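# Lift headset by headband, hold its cable with right gripper

## Task

With the left arm, lift the headset by its headband (never by its cable) and keep it steady, its lowest point at least roughly a hand's length above the tabletop and no part of it beyond the table's edge. The left gripper must be commanded fully closed with the headband pinched between its fingers. Those fingers may contact only the headband, and apart from its own cable and possibly the right arm, nothing else may touch the headset. The right gripper must hold the cable firmly between its finger pads, not right at their tips or edges, at a point below where the cable exits the ear cup. The cable from the ear cup to that grip must stay well off the table and touch only itself, the headset and the arms. The headset must not drop more than a little if the right arm were removed. The cable's loose end must not hang below the tabletop, and if it ever goes well below the tabletop or well past the table's edge, held or not, the task fails. Declare the job finished only once all of this holds and will keep holding; apart from the required hold, nothing may depend on the robot to stay in place.

## Robot and tools

Robot: two arms, left_arm and right_arm, each with six revolute joints (waist, shoulder, elbow, wrist pitch, wrist yaw, wrist roll) and a two-finger parallel gripper. A gripper's fingers point along its own +z axis and close along its own y axis. The reported end_effector_position is the point between the finger pads, under 1 cm behind the tips. Roots: left_arm at (+0.042, +0.241, 0) m, right_arm at (-0.040, -0.367, 0) m.

Scene frame: origin on the tabletop midway between the arms, +z up, +x out over the table, left_arm on the +y side. The names left and right do not match sides of any image. Reported hand positions may be slightly wrong, more so at long reach.

execute_actions(actions): a list of actions run in sequence. Each action is a table of up to 15 rows; each row lasts one control step (1/30 s), and a short table repeats its final row until 15 steps are used. A row is always 14 numbers in [-1, 1] covering both arms: left dx, dy, dz, rx, ry, rz, opening, then right dx, dy, dz, rx, ry, rz, opening. The first six of each arm are an offset, expressed in that gripper's own axes, from the gripper's measured pose at the start of the action (for a call's first action, the last pose a result reported). Every row refers to that same start pose, not to the row before. Scale: 1.0 equals 0.6 m of travel or 180 degrees; rx, ry, rz form one rotation vector. Opening is absolute, not an offset: +1 fully open (0.087 m), -1 closed. An empty list just returns state and images.

move(target, speed, blocking): one 14-number row laid out as above; the six motion numbers per arm are offsets from the pose in this scene's most recent result showing one, opening is absolute. Each gripper follows a straight line toward its target, both arms finishing together, over 0.5 to 10 s; anything longer is cut off at 10 s before arrival. speed is the peak path speed in m/s, 0.002 to 0.5 (default 0.25); turning is capped at twice that in rad/s. Paths ignore obstacles and the other arm, may lag, drift or overshoot speed (especially with an arm nearly straight). Openings are sent when the move begins. With blocking=false the result comes after 0.5 s while motion continues; use wait(0) to check and call wait or stop before sending any other motion. The result adds a move: line: how it ended (done, off_target, moving, held, fault), which limits acted, and each gripper's distance from target. limits=paced means the pose was clipped; limits=held means a check blocked some steps and the arm may then surge faster than speed.

wait(seconds): 0 to 10; the arms keep their last command, a running move continues. stop(): brakes a running move (needs room; fingers keep moving). zoom_image(camera, region): region [x0, y0, x1, y1] in pixels of that camera's latest image, at most 504 by 504; cameras cam_head_left, cam_head_right, cam_high, cam_low, cam_left_wrist, cam_right_wrist, all 504x504. read_manual(section) returns only licence text. finished_scene(scene) ends the current scene, given its number, and reports success; it is irreversible.

Controller behaviour: each step the commanded pose is clipped to within 70 mm and 16 degrees of the measured pose, then solved by damped inverse kinematics with position preferred over orientation. A distant target can need several actions; after an action an arm goes only as far as its last clipped pose, so send the remainder next. Friction can leave a gripper up to about 31 mm short, and tiny commands may not move it. Hand target lines show what each arm is currently driving toward. A pose unreachable line means the clearance check altered or blocked that arm's command. Elbows never fully straighten. For an arm meant to stay still, in the first call of a reply send the offset back to its desired pose, then zeros afterwards, always with its intended opening.

Gripping: grip_measured is the measured finger opening on the command scale; the last Joint positions value is that opening in metres. Readings can be about 1 mm off per gripper. To hold something, keep commanding about 0.02 under grip_measured for a secure grip, less for a lighter one. Finger force is roughly 20 N per pad; fast closing squeezes harder and can even spring the fingers open. For the headband hold, the left opening must be commanded at -1.

Cameras: calibrations are given as pinhole plus radial distortion with T_world_to_cam mapping scene frame to camera frame; actual cameras may differ by a couple of degrees and millimetres. Wrist camera poses follow the arm's joint readings.

Cautions: the simulation keeps running while a reply is written, holding the last command. Brief external tugs on held items or pushes on loose ones may occur. Avoid arms colliding or pressing on each other, slamming, hard contacts, dropping the headset, or letting anything (especially the cable end) fall off or hang past the table. Holding loads heats motors: a MOTOR HOT line appears at 75 °C, at 90 °C that arm is halted for 10 seconds, and at 100 °C the arm goes limp and drops what it holds; these appear as OVER-TEMPERATURE FAULT lines, and FAULT lines can cut short waits, moves or actions.

Each tool is called after "Request:" as a command line: name --argument value for each argument, lists and objects as JSON in quotes; but a table of rows of numbers goes row by row, as --pt "numbers of a row", without its own name.

## Session

Request:
execute_actions --actions '[]'

Scene clock: 0.00 s.
left_arm: end_effector_position=(+0.0605, -0.0897, +0.3776) grip_measured=+0.980 end_effector_quat_wxyz=(+0.673, +0.473, +0.568, -0.040) | right_arm: end_effector_position=(+0.3345, -0.3533, +0.1635) grip_measured=+0.993 end_effector_quat_wxyz=(+0.068, -0.346, +0.933, -0.070)
Joint positions: left_arm=[-1.939  1.32   1.415 -0.439 -1.294  0.302  0.087] | right_arm=[ 0.004  1.963  1.941 -1.386  0.11  -0.572  0.087]
Joint velocities: left_arm=[-0.017  0.007  0.012  0.007  0.051 -0.022 -0.001] | right_arm=[-0.002  0.017 -0.027 -0.022 -0.022  0.022 -0.   ]
Hand target (left_arm): +0.061, -0.090, +0.378; +0.673, +0.473, +0.568, -0.040
Hand target (right_arm): +0.335, -0.353, +0.164; +0.068, -0.346, +0.933, -0.070

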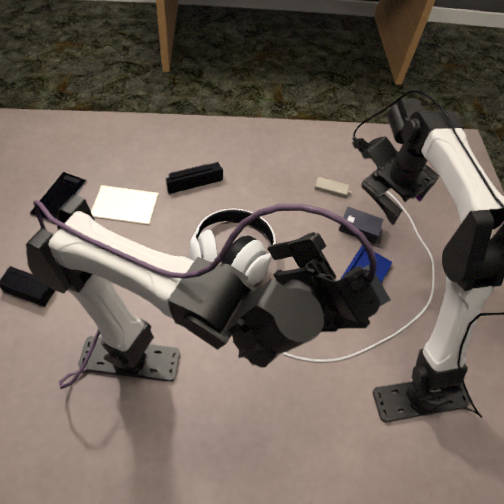

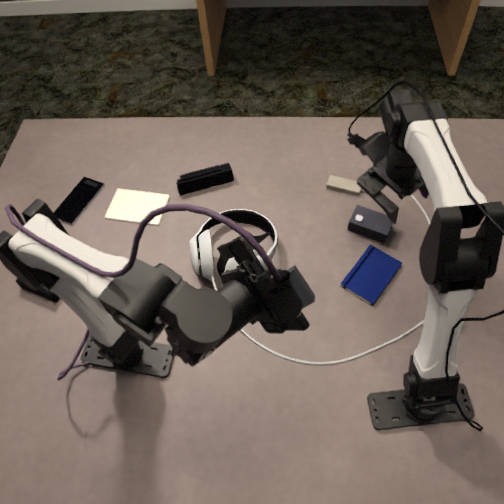

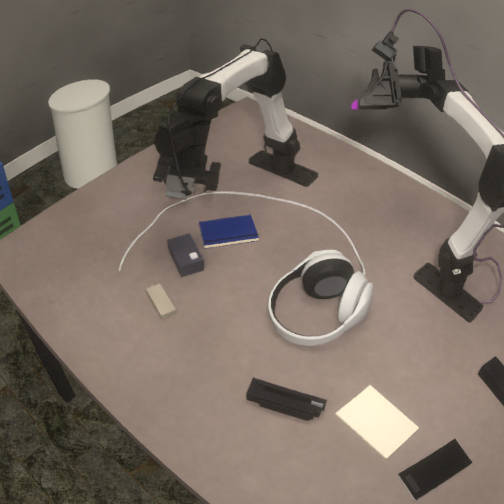

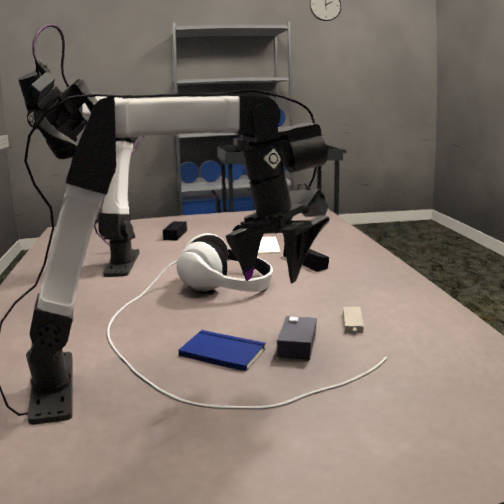

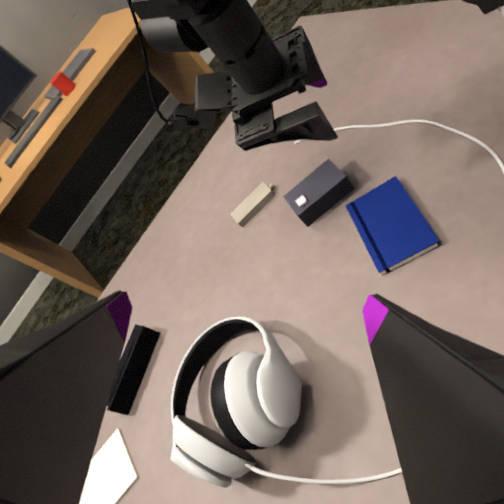

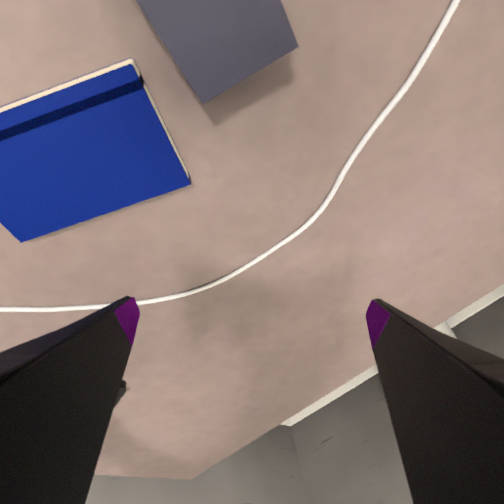

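Request:
move --target '[0.595,0.21,0.299,0.313,0.352,0.047,1,0,0,0,0,0,0,1]' --speed 0.3

Scene clock: 3.57 s.
left_arm: end_effector_position=(+0.3793, +0.0212, +0.1397) grip_measured=+0.980 end_effector_quat_wxyz=(+0.010, +0.713, +0.701, -0.008) | right_arm: end_effector_position=(+0.3345, -0.3533, +0.1635) grip_measured=+0.993 end_effector_quat_wxyz=(+0.068, -0.346, +0.933, -0.070)
Joint positions: left_arm=[-0.53   2.213  2.235 -1.576  0.019  0.934  0.087] | right_arm=[ 0.004  1.963  1.941 -1.386  0.11  -0.572  0.087]
Joint velocities: left_arm=[-0.007  0.007 -0.017 -0.051 -0.007 -0.007 -0.   ] | right_arm=[-0.017 -0.007 -0.027 -0.022 -0.066 -0.125  0.   ]
Hand target (left_arm): +0.382, +0.023, +0.142; +0.010, +0.714, +0.700, -0.005
Hand target (right_arm): +0.335, -0.353, +0.164; +0.068, -0.346, +0.933, -0.070
Off the commanded pose (left_arm): 0.017 m, 2 deg.
Off the commanded pose (right_arm): 0.000 m, 0 deg.
joint sent to its limit (left arm) — the command would take joint 4 (wrist pitch) past its lower limit, so that joint was sent only as far as its limit.
move: off_target (left_arm)
camera_calibration (this result's frames):
cam_left_wrist: T_world_to_cam=[[-0.999983, 0.00409336, 0.00410693, 0.382624], [0.00578566, 0.657271, 0.753632, -0.106183], [0.000385516, 0.753643, -0.657284, 0.2171], [0, 0, 0, 1]] pos_world=[0.383148, -0.0953905, 0.221148]

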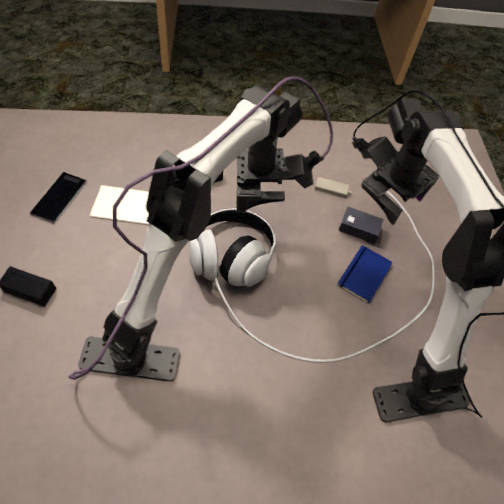

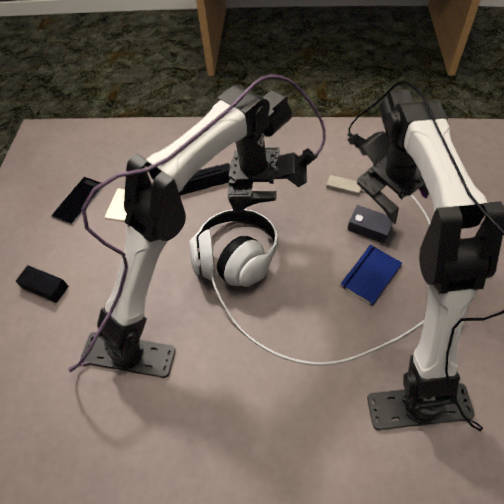

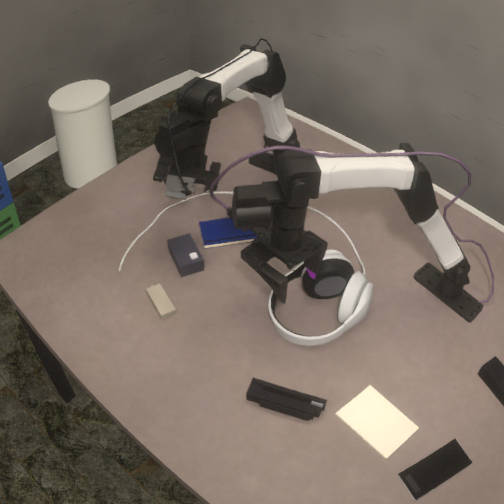

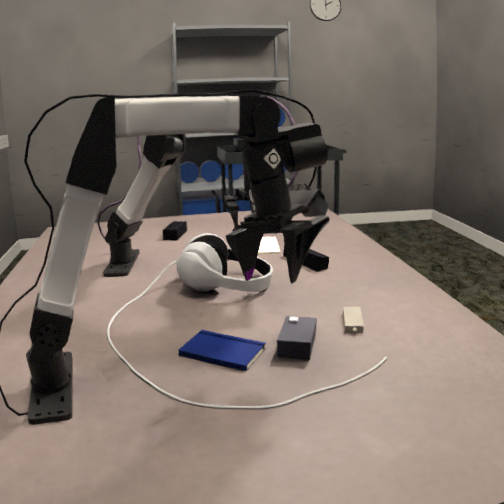

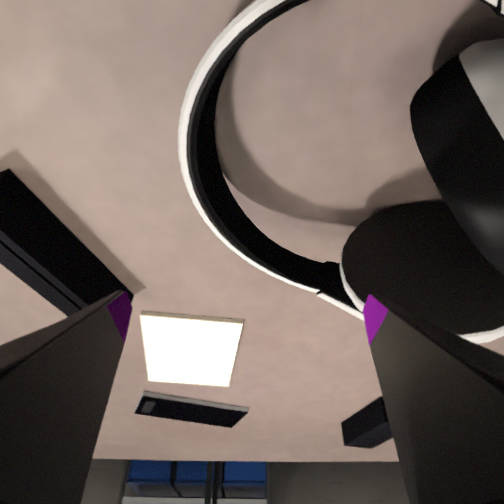

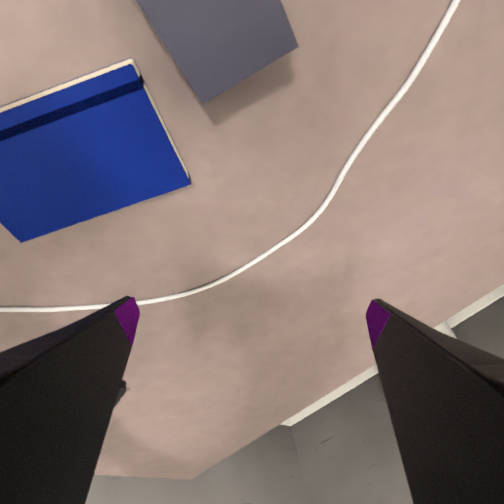

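Request:
move --target '[0,0.05,0.175,0,0,0,1,0,0,0,0,0,0,1]' --speed 0.15

Scene clock: 4.90 s.
left_arm: end_effector_position=(+0.4089, +0.0109, +0.0438) grip_measured=+0.980 end_effector_quat_wxyz=(+0.016, +0.714, +0.699, -0.007) | right_arm: end_effector_position=(+0.3345, -0.3533, +0.1635) grip_measured=+0.993 end_effector_quat_wxyz=(+0.068, -0.346, +0.933, -0.070)
Joint positions: left_arm=[-0.508  2.302  2.    -1.239  0.018  0.96   0.087] | right_arm=[ 0.004  1.963  1.941 -1.386  0.11  -0.572  0.087]
Joint velocities: left_arm=[ 0.012 -0.022 -0.012  0.066 -0.051 -0.007 -0.   ] | right_arm=[-0.002 -0.002  0.002  0.007 -0.037 -0.095  0.   ]
Hand target (left_arm): +0.410, +0.016, +0.035; +0.009, +0.713, +0.701, -0.009
Hand target (right_arm): +0.335, -0.353, +0.164; +0.068, -0.346, +0.933, -0.070
Off the commanded pose (left_arm): 0.011 m, 1 deg.
Off the commanded pose (right_arm): 0.000 m, 0 deg.
move: off_target (left_arm)
camera_calibration (this result's frames):
cam_left_wrist: T_world_to_cam=[[-0.999935, 0.00825498, -0.00790363, 0.413156], [-0.000442772, 0.663066, 0.74856, -0.0246831], [0.01142, 0.748515, -0.66302, 0.15756], [0, 0, 0, 1]] pos_world=[0.411319, -0.10498, 0.126208]

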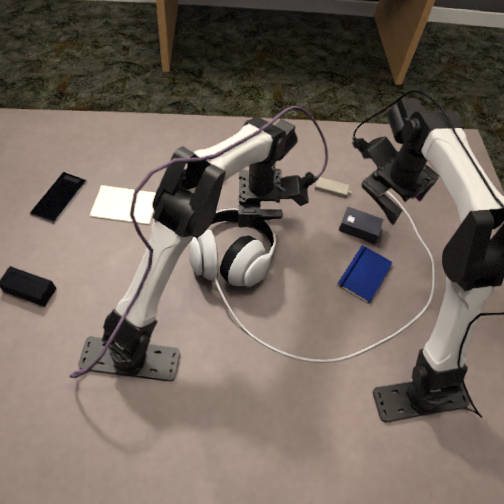

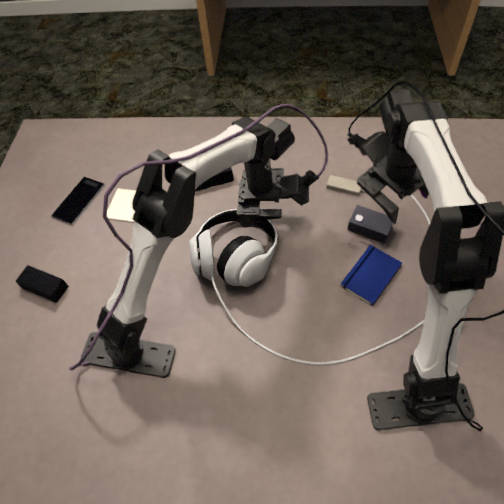

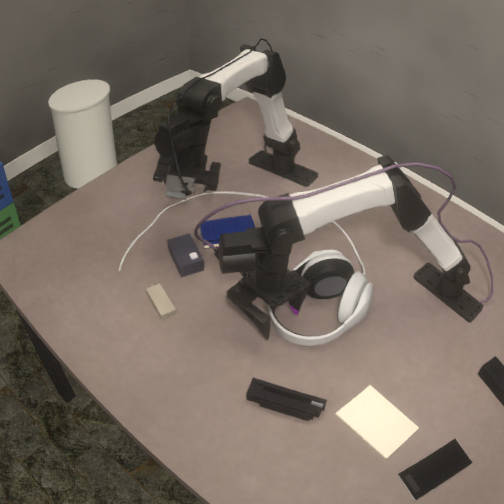

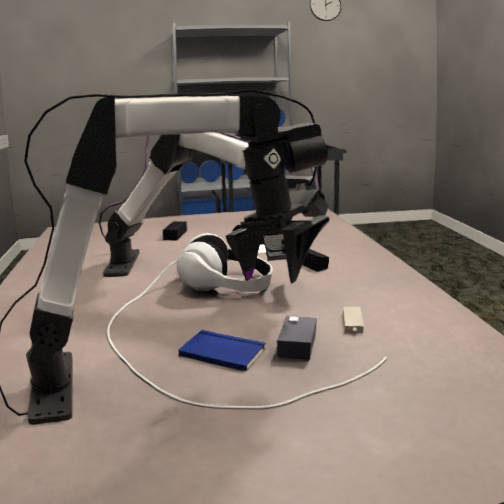

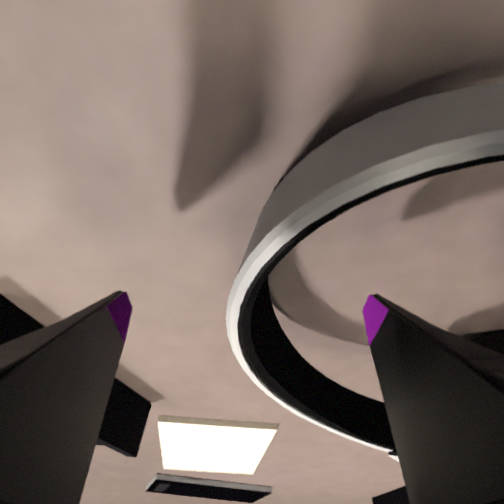

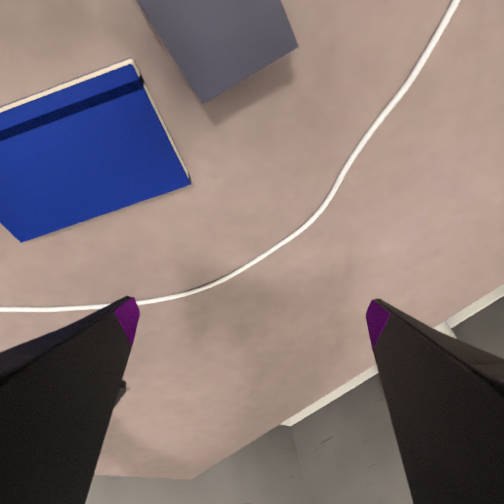

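Request:
move --target '[0,0,0.04,0,0,0,1,0,0,0,0,0,0,1]' --speed 0.1

Request:
move --target '[0,0,0,0,0,0,-1,0,0,0,0,0,0,1]'

Request:
move --target '[0,-0.05,-0.4,0,0,0,-1,0,0,0,0,0,0,1]' --speed 0.2

Scene clock: 5.93 s.
left_arm: end_effector_position=(+0.4136, +0.0076, +0.0322) grip_measured=+0.980 end_effector_quat_wxyz=(+0.030, +0.715, +0.699, -0.004) | right_arm: end_effector_position=(+0.3345, -0.3533, +0.1635) grip_measured=+0.993 end_effector_quat_wxyz=(+0.068, -0.346, +0.933, -0.070)
Joint positions: left_arm=[-0.508  2.302  1.955 -1.167  0.018  0.96   0.087] | right_arm=[ 0.004  1.963  1.941 -1.386  0.11  -0.572  0.087]
Joint velocities: left_arm=[ 0.002 -0.002  0.002  0.022 -0.051 -0.022  0.   ] | right_arm=[ 0.017  0.002 -0.002 -0.022  0.007  0.007  0.   ]
Hand target (left_arm): +0.409, +0.010, +0.020; +0.016, +0.715, +0.699, -0.007
Hand target (right_arm): +0.335, -0.353, +0.164; +0.068, -0.346, +0.933, -0.070
Off the commanded pose (left_arm): 0.013 m, 2 deg.
Off the commanded pose (right_arm): 0.000 m, 0 deg.
move: off_target (left_arm)
camera_calibration (this result's frames):
cam_left_wrist: T_world_to_cam=[[-0.999527, 0.00834041, -0.0295931, 0.418274], [-0.0162145, 0.674785, 0.737836, -0.00692329], [0.0261228, 0.737967, -0.674331, 0.146681], [0, 0, 0, 1]] pos_world=[0.414132, -0.107063, 0.116398]

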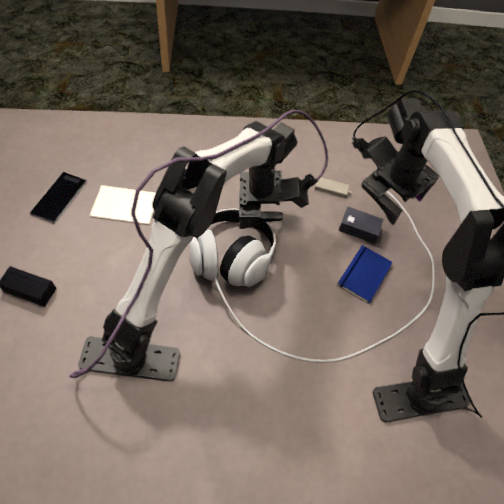

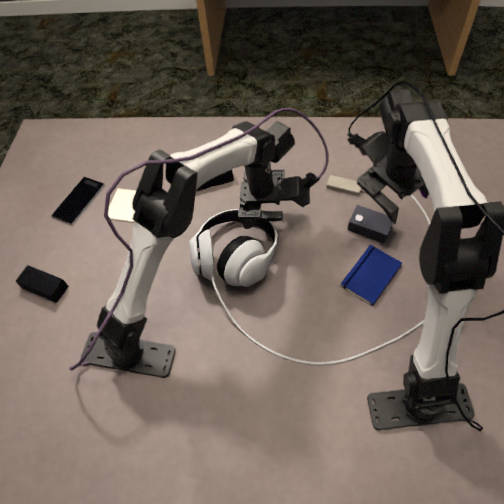

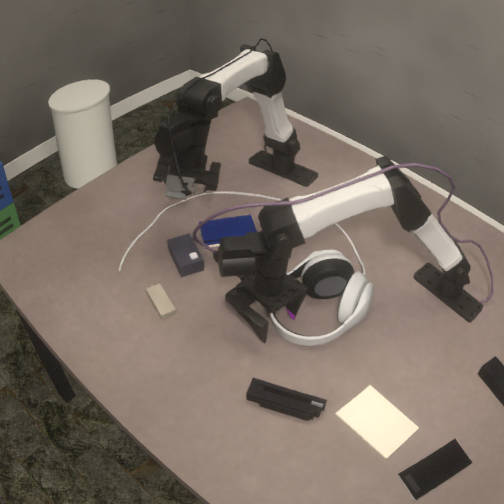

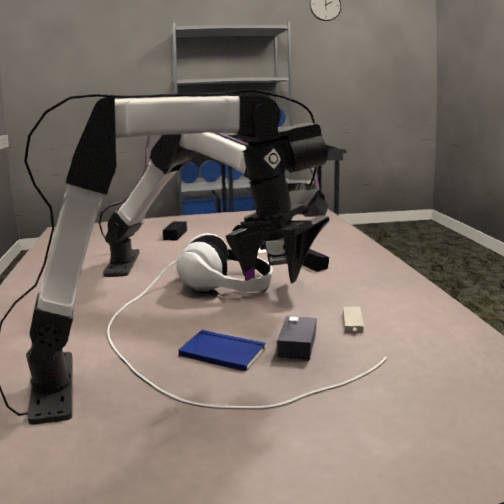

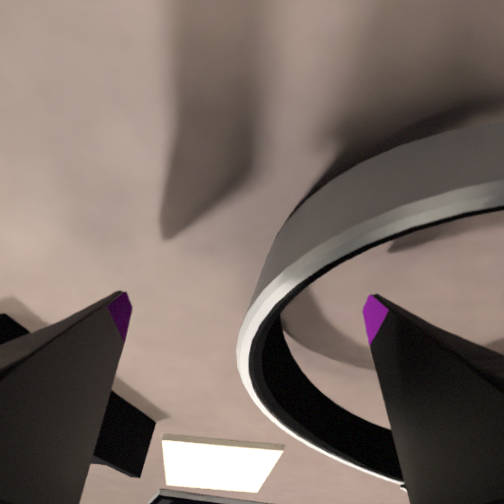

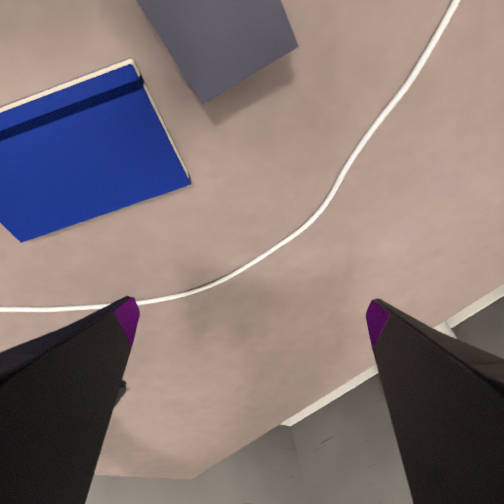

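Scene clock: 6.43 s.
left_arm: end_effector_position=(+0.4122, +0.0095, +0.0324) grip_measured=-0.734 end_effector_quat_wxyz=(+0.024, +0.717, +0.696, -0.003) | right_arm: end_effector_position=(+0.3345, -0.3533, +0.1635) grip_measured=+0.993 end_effector_quat_wxyz=(+0.068, -0.346, +0.933, -0.070)
Joint positions: left_arm=[-0.508  2.302  1.955 -1.177  0.015  0.968  0.012] | right_arm=[ 0.004  1.963  1.941 -1.386  0.11  -0.572  0.087]
Joint velocities: left_arm=[ 0.017 -0.007 -0.027 -0.037  0.007  0.007  0.001] | right_arm=[-0.017 -0.007 -0.002 -0.037 -0.081 -0.037 -0.   ]
Hand target (left_arm): +0.414, +0.008, +0.032; +0.029, +0.715, +0.699, -0.005
Hand target (right_arm): +0.335, -0.353, +0.164; +0.068, -0.346, +0.933, -0.070
Off the commanded pose (left_arm): 0.002 m, 1 deg.
Off the commanded pose (right_arm): 0.000 m, 0 deg.
move: done
camera_calibration (this result's frames):
cam_left_wrist: T_world_to_cam=[[-0.999587, 0.0160138, -0.0238469, 0.416692], [-0.00703963, 0.668301, 0.743858, -0.0123441], [0.0278489, 0.743719, -0.667912, 0.144451], [0, 0, 0, 1]] pos_world=[0.41241, -0.105855, 0.1156]

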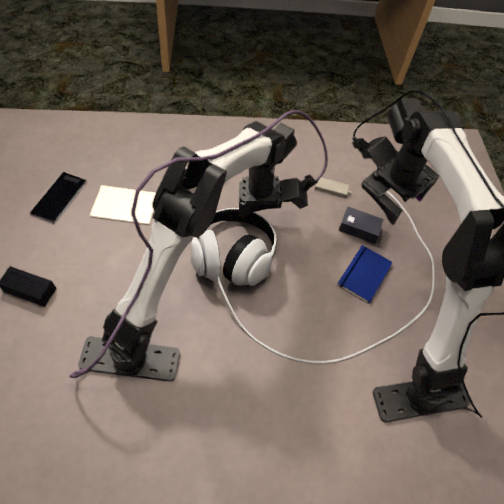

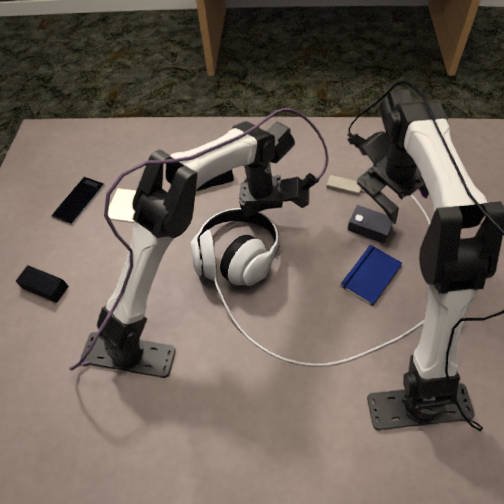

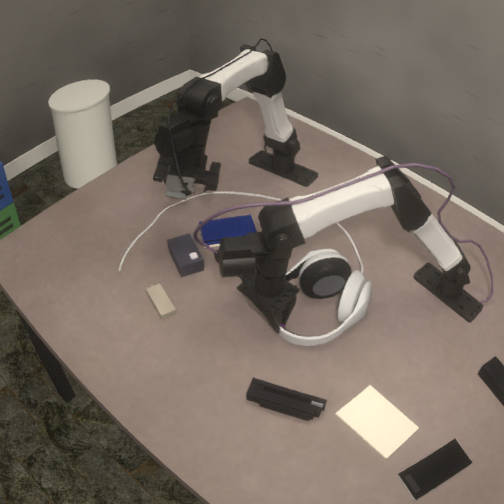

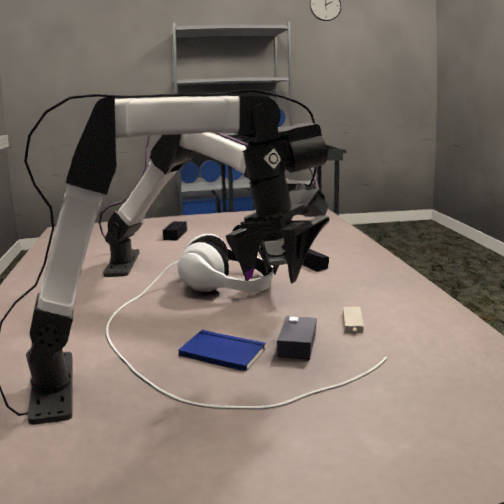

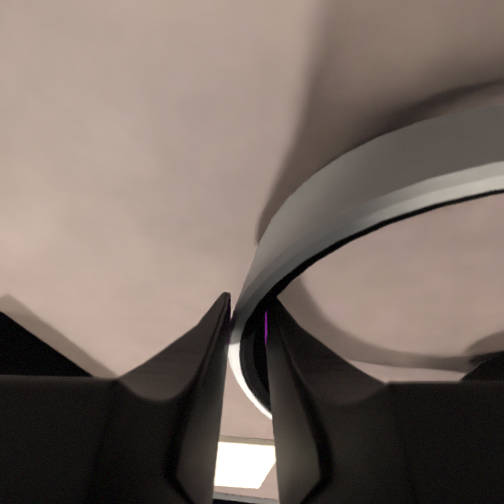

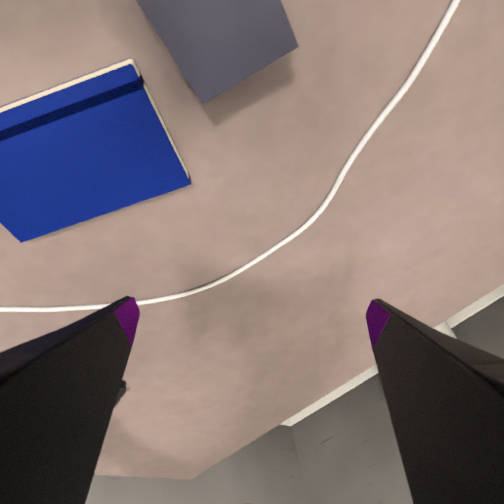

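Scene clock: 8.13 s.
left_arm: end_effector_position=(+0.3757, +0.0283, +0.2632) grip_measured=-1.000 end_effector_quat_wxyz=(+0.181, +0.710, +0.680, +0.032) | right_arm: end_effector_position=(+0.3345, -0.3533, +0.1635) grip_measured=+0.993 end_effector_quat_wxyz=(+0.068, -0.346, +0.933, -0.070)
Joint positions: left_arm=[-0.536  1.965  2.346 -1.583 -0.011  0.957  0.   ] | right_arm=[ 0.004  1.963  1.941 -1.386  0.11  -0.572  0.087]
Joint velocities: left_arm=[-0.007 -0.002  0.012 -0.037  0.007 -0.022  0.   ] | right_arm=[ 0.012 -0.002 -0.027  0.007  0.022  0.022  0.001]
Hand target (left_arm): +0.374, +0.026, +0.268; +0.187, +0.711, +0.677, +0.036
Hand target (right_arm): +0.335, -0.353, +0.164; +0.068, -0.346, +0.933, -0.070
Off the commanded pose (left_arm): 0.012 m, 19 deg; orientation clipped at the last step of the last action.
Off the commanded pose (right_arm): 0.000 m, 0 deg.
joint sent to its limit (left arm) — the command would take joint 4 (wrist pitch) past its lower limit, so that joint was sent only as far as its limit.
move: off_target (left_arm); limits=paced
camera_calibration (this result's frames):
cam_left_wrist: T_world_to_cam=[[-0.95626, -0.001855, -0.292512, 0.440309], [-0.181832, 0.78708, 0.589443, -0.0939123], [0.229137, 0.616849, -0.75299, 0.235987], [0, 0, 0, 1]] pos_world=[0.349901, -0.0708347, 0.361847]

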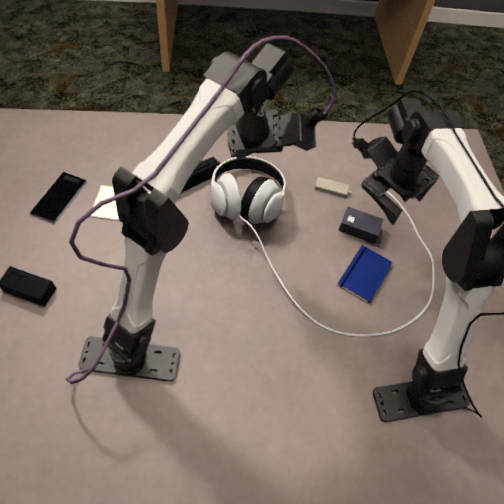

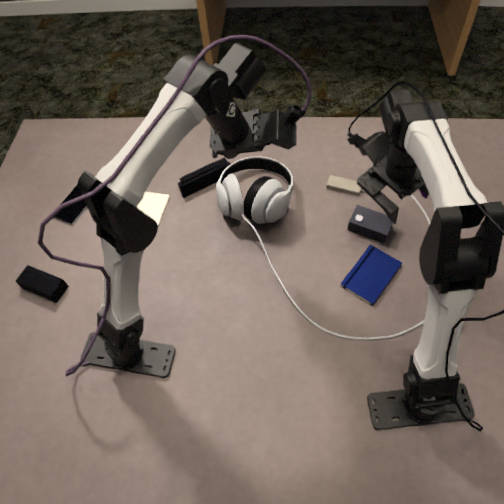

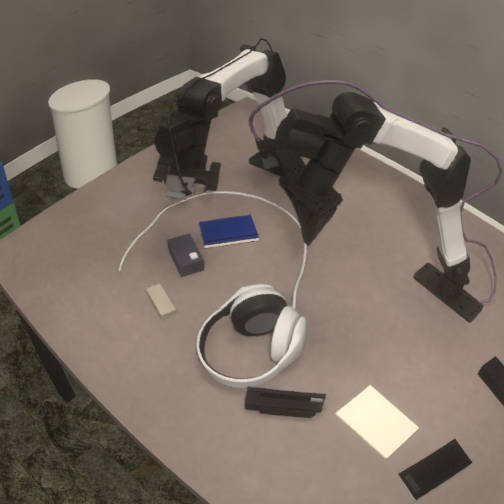

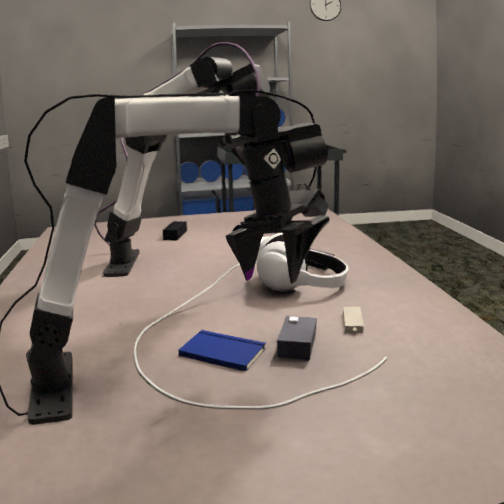

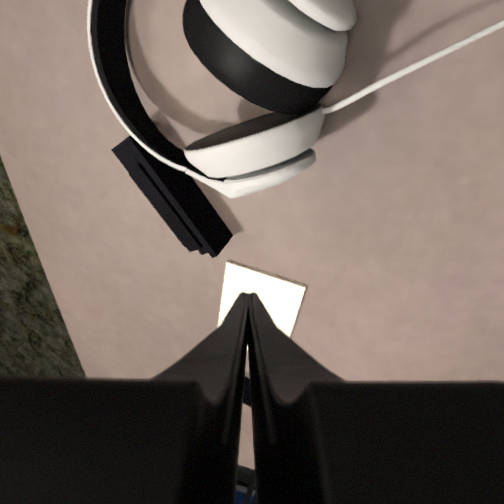

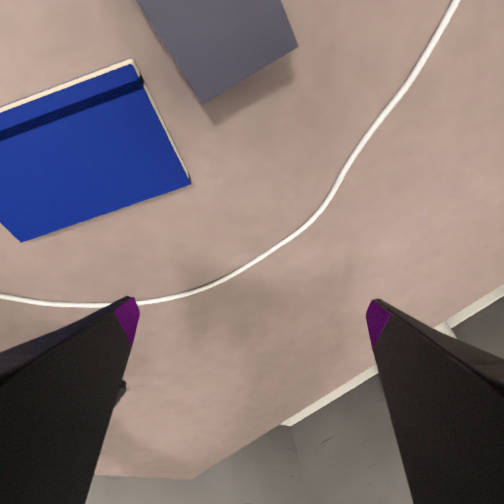

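Request:
move --target '[0,0.166,0.31,0,0,0,-1,0,0,0,0,0,0,1]'

Scene clock: 10.27 s.
left_arm: end_effector_position=(+0.5233, -0.0189, +0.1267) grip_measured=-1.000 end_effector_quat_wxyz=(+0.190, +0.709, +0.678, +0.036) | right_arm: end_effector_position=(+0.3345, -0.3533, +0.1635) grip_measured=+0.993 end_effector_quat_wxyz=(+0.068, -0.346, +0.933, -0.070)
Joint positions: left_arm=[-0.43   2.596  2.833 -1.419  0.025  1.057  0.   ] | right_arm=[ 0.004  1.963  1.941 -1.386  0.11  -0.572  0.087]
Joint velocities: left_arm=[-0.017 -0.002 -0.007 -0.007 -0.037  0.037  0.   ] | right_arm=[ 0.007 -0.007  0.017  0.022 -0.022 -0.007 -0.   ]
Hand target (left_arm): +0.525, -0.017, +0.122; +0.187, +0.709, +0.679, +0.033
Hand target (right_arm): +0.335, -0.353, +0.164; +0.068, -0.346, +0.933, -0.070
Off the commanded pose (left_arm): 0.010 m, 1 deg.
Off the commanded pose (right_arm): 0.000 m, 0 deg.
elbow stopped short (left arm): the move would have taken joint 3 (elbow) straighter than the controller allows; a more bent joint 3 avoids this.
move: done
camera_calibration (this result's frames):
cam_left_wrist: T_world_to_cam=[[-0.950679, -0.00319428, -0.31016, 0.540685], [-0.191612, 0.792378, 0.579156, 0.0570188], [0.243914, 0.610022, -0.75391, 0.12077], [0, 0, 0, 1]] pos_world=[0.495486, -0.117126, 0.225725]

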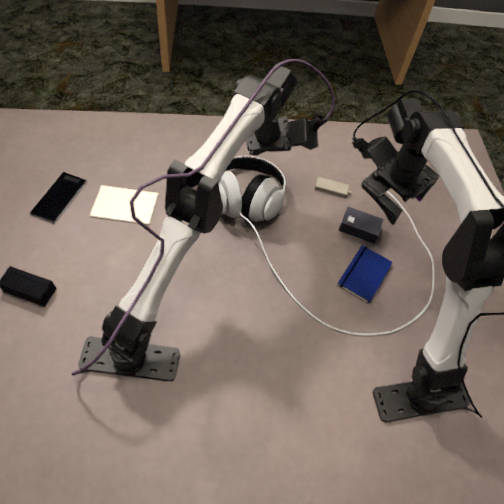

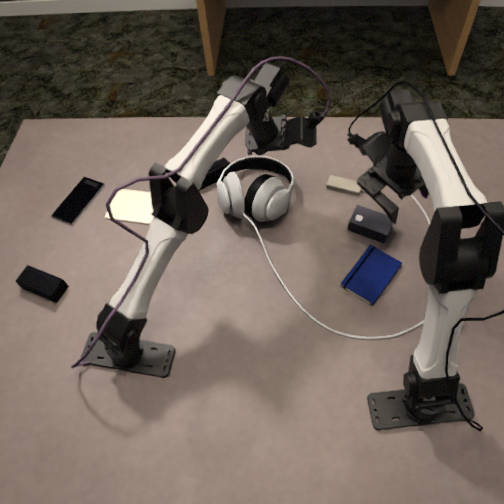

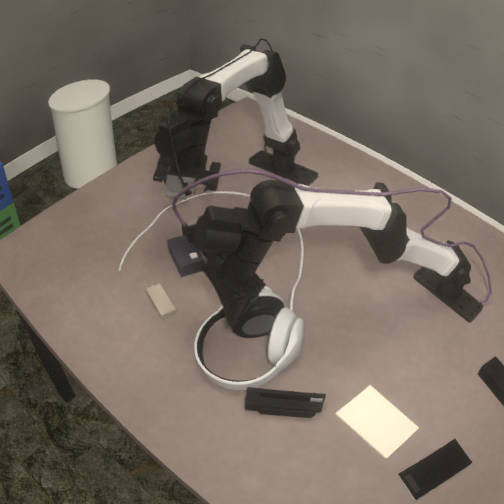

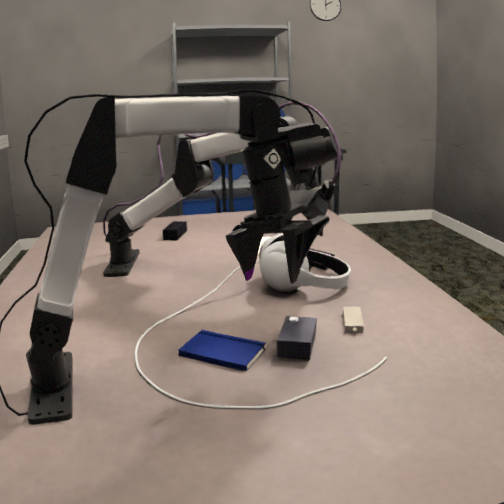

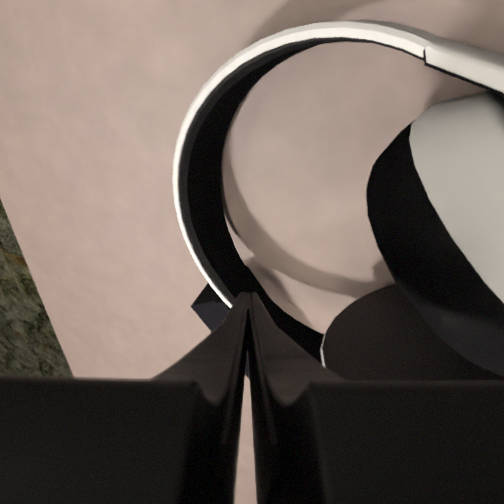

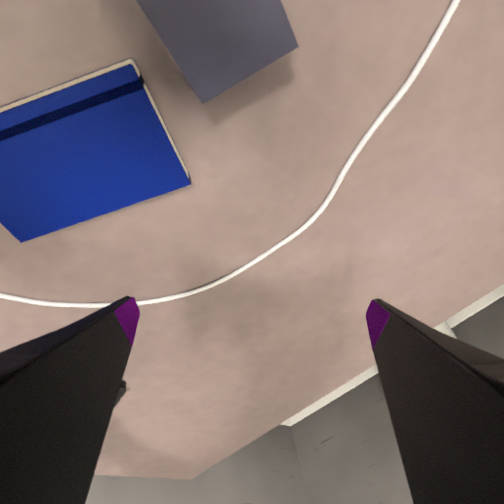

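Request:
move --target '[0.03,-0.045,0.15,0,0,0,-1,0,0,0,0,0,0,1]' --speed 0.15

Request:
move --target '[-0.02,-0.27,-0.083,0,0,0,-1,0,0,0,0,0,0,1]' --speed 0.1

Scene clock: 11.63 s.
left_arm: end_effector_position=(+0.5327, -0.0246, +0.0360) grip_measured=-1.000 end_effector_quat_wxyz=(+0.198, +0.707, +0.678, +0.038) | right_arm: end_effector_position=(+0.3345, -0.3533, +0.1635) grip_measured=+0.993 end_effector_quat_wxyz=(+0.068, -0.346, +0.933, -0.070)
Joint positions: left_arm=[-0.43   2.459  2.196 -0.903  0.025  1.054  0.   ] | right_arm=[ 0.004  1.963  1.941 -1.386  0.11  -0.572  0.087]
Joint velocities: left_arm=[-0.007 -0.007 -0.012  0.007 -0.007 -0.007  0.   ] | right_arm=[ 0.007  0.002 -0.012  0.007 -0.051 -0.007  0.   ]
Hand target (left_arm): +0.527, -0.023, +0.031; +0.190, +0.709, +0.678, +0.036
Hand target (right_arm): +0.335, -0.353, +0.164; +0.068, -0.346, +0.933, -0.070
Off the commanded pose (left_arm): 0.008 m, 1 deg.
Off the commanded pose (right_arm): 0.000 m, 0 deg.
move: done
camera_calibration (this result's frames):
cam_left_wrist: T_world_to_cam=[[-0.946342, -0.00898902, -0.323041, 0.519506], [-0.201914, 0.796929, 0.569329, 0.121904], [0.252323, 0.604007, -0.755982, 0.0489996], [0, 0, 0, 1]] pos_world=[0.503881, -0.122075, 0.135461]

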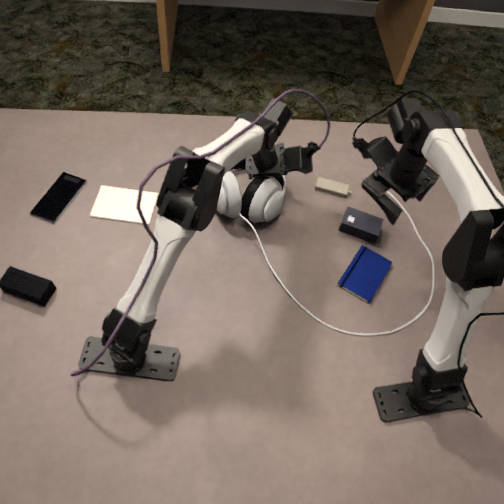

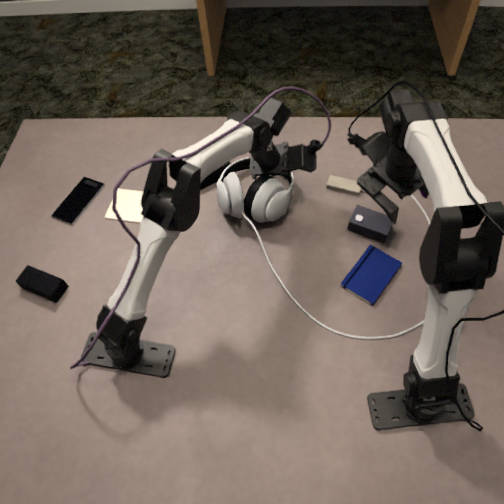

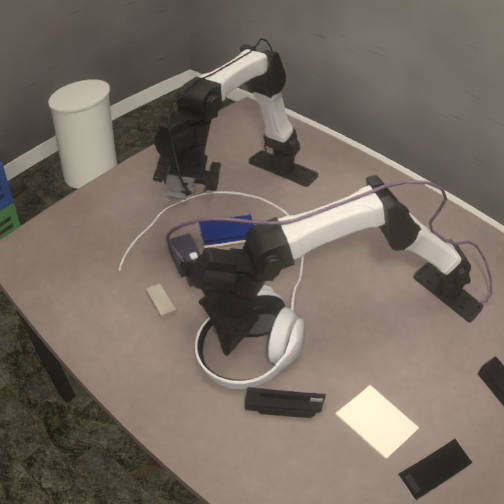

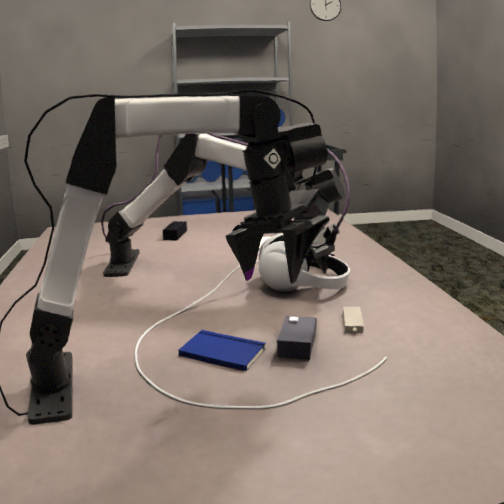

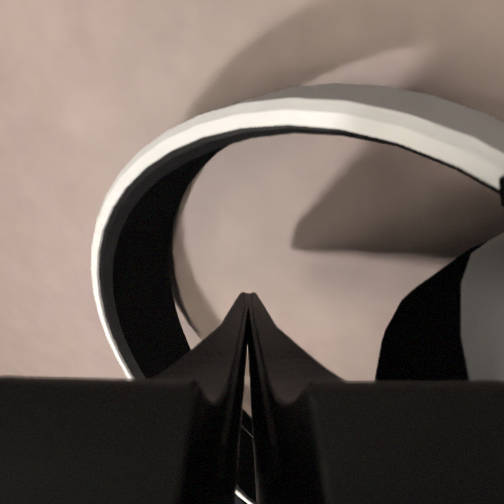

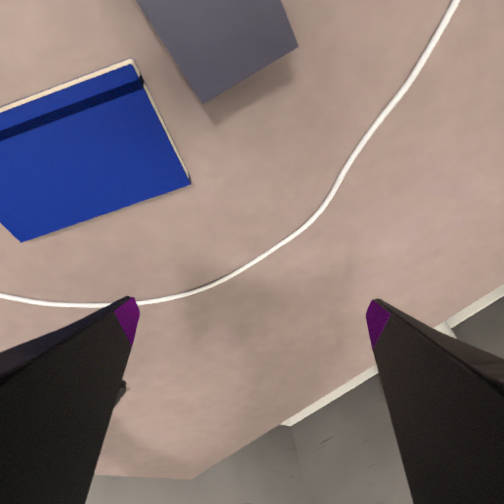

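Scene clock: 13.67 s.
left_arm: end_effector_position=(+0.3762, -0.0259, +0.0350) grip_measured=-1.000 end_effector_quat_wxyz=(+0.211, +0.705, +0.675, +0.046) | right_arm: end_effector_position=(+0.3345, -0.3533, +0.1635) grip_measured=+0.993 end_effector_quat_wxyz=(+0.068, -0.346, +0.933, -0.070)
Joint positions: left_arm=[-0.656  1.926  1.32  -0.535 -0.078  0.852  0.   ] | right_arm=[ 0.004  1.963  1.941 -1.386  0.11  -0.572  0.087]
Joint velocities: left_arm=[ 0.002  0.002 -0.017 -0.051 -0.007  0.022  0.   ] | right_arm=[-0.002  0.012 -0.012 -0.051 -0.095 -0.022  0.001]
Hand target (left_arm): +0.364, -0.023, +0.029; +0.198, +0.707, +0.677, +0.041
Hand target (right_arm): +0.335, -0.353, +0.164; +0.068, -0.346, +0.933, -0.070
Off the commanded pose (left_arm): 0.014 m, 2 deg.
Off the commanded pose (right_arm): 0.000 m, 0 deg.
move: off_target (left_arm)
camera_calibration (this result's frames):
cam_left_wrist: T_world_to_cam=[[-0.936153, -0.0125049, -0.351371, 0.36814], [-0.219167, 0.802199, 0.555375, 0.0989862], [0.274925, 0.596925, -0.753722, 0.0797139], [0, 0, 0, 1]] pos_world=[0.344414, -0.122386, 0.134461]

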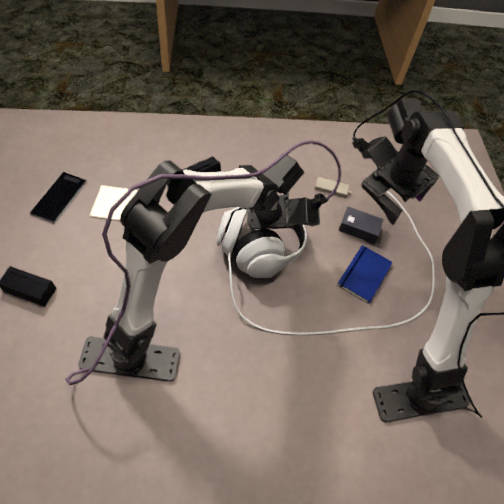

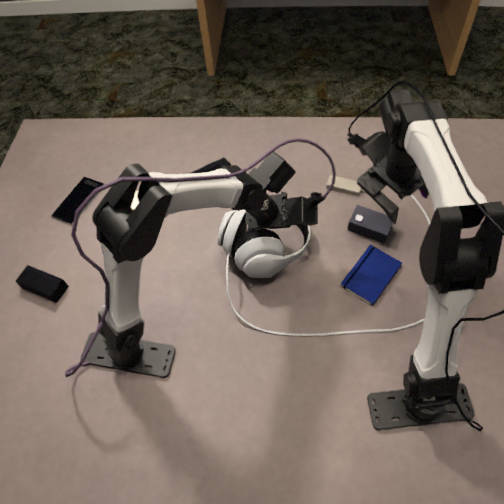

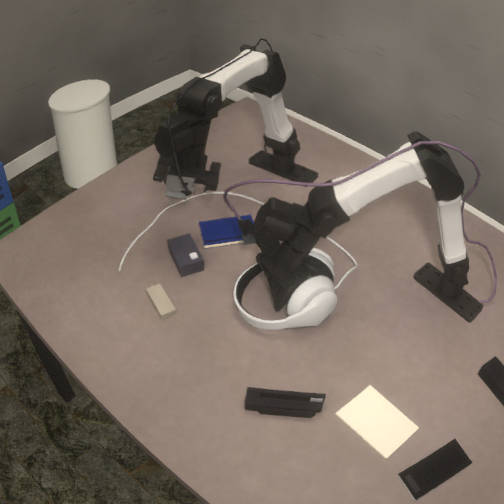

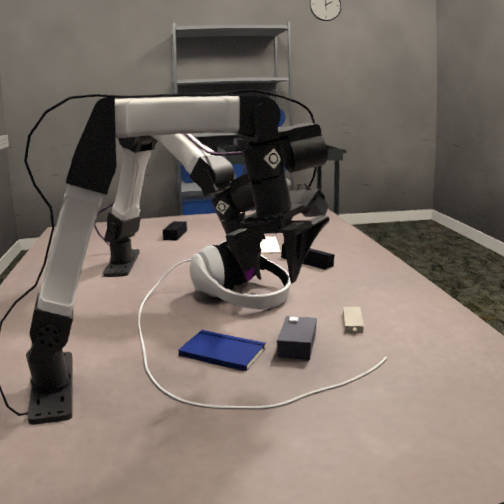

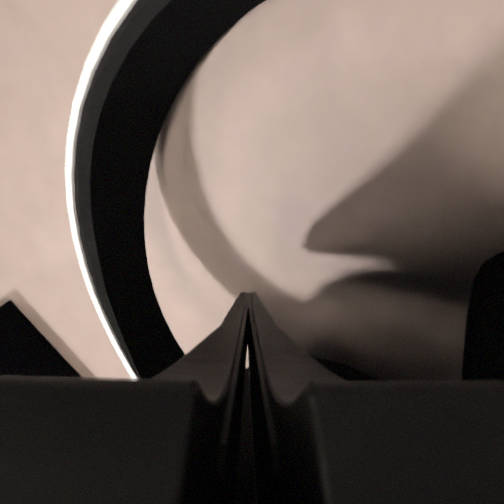

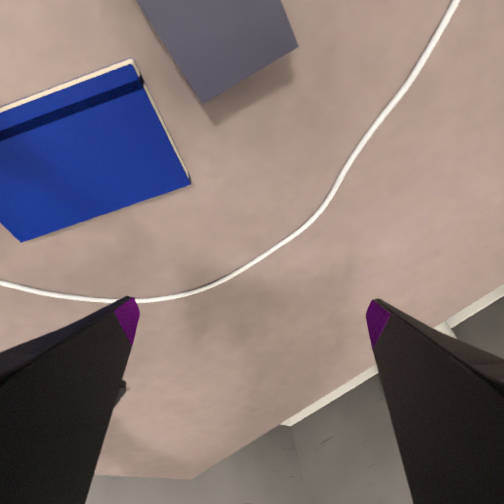

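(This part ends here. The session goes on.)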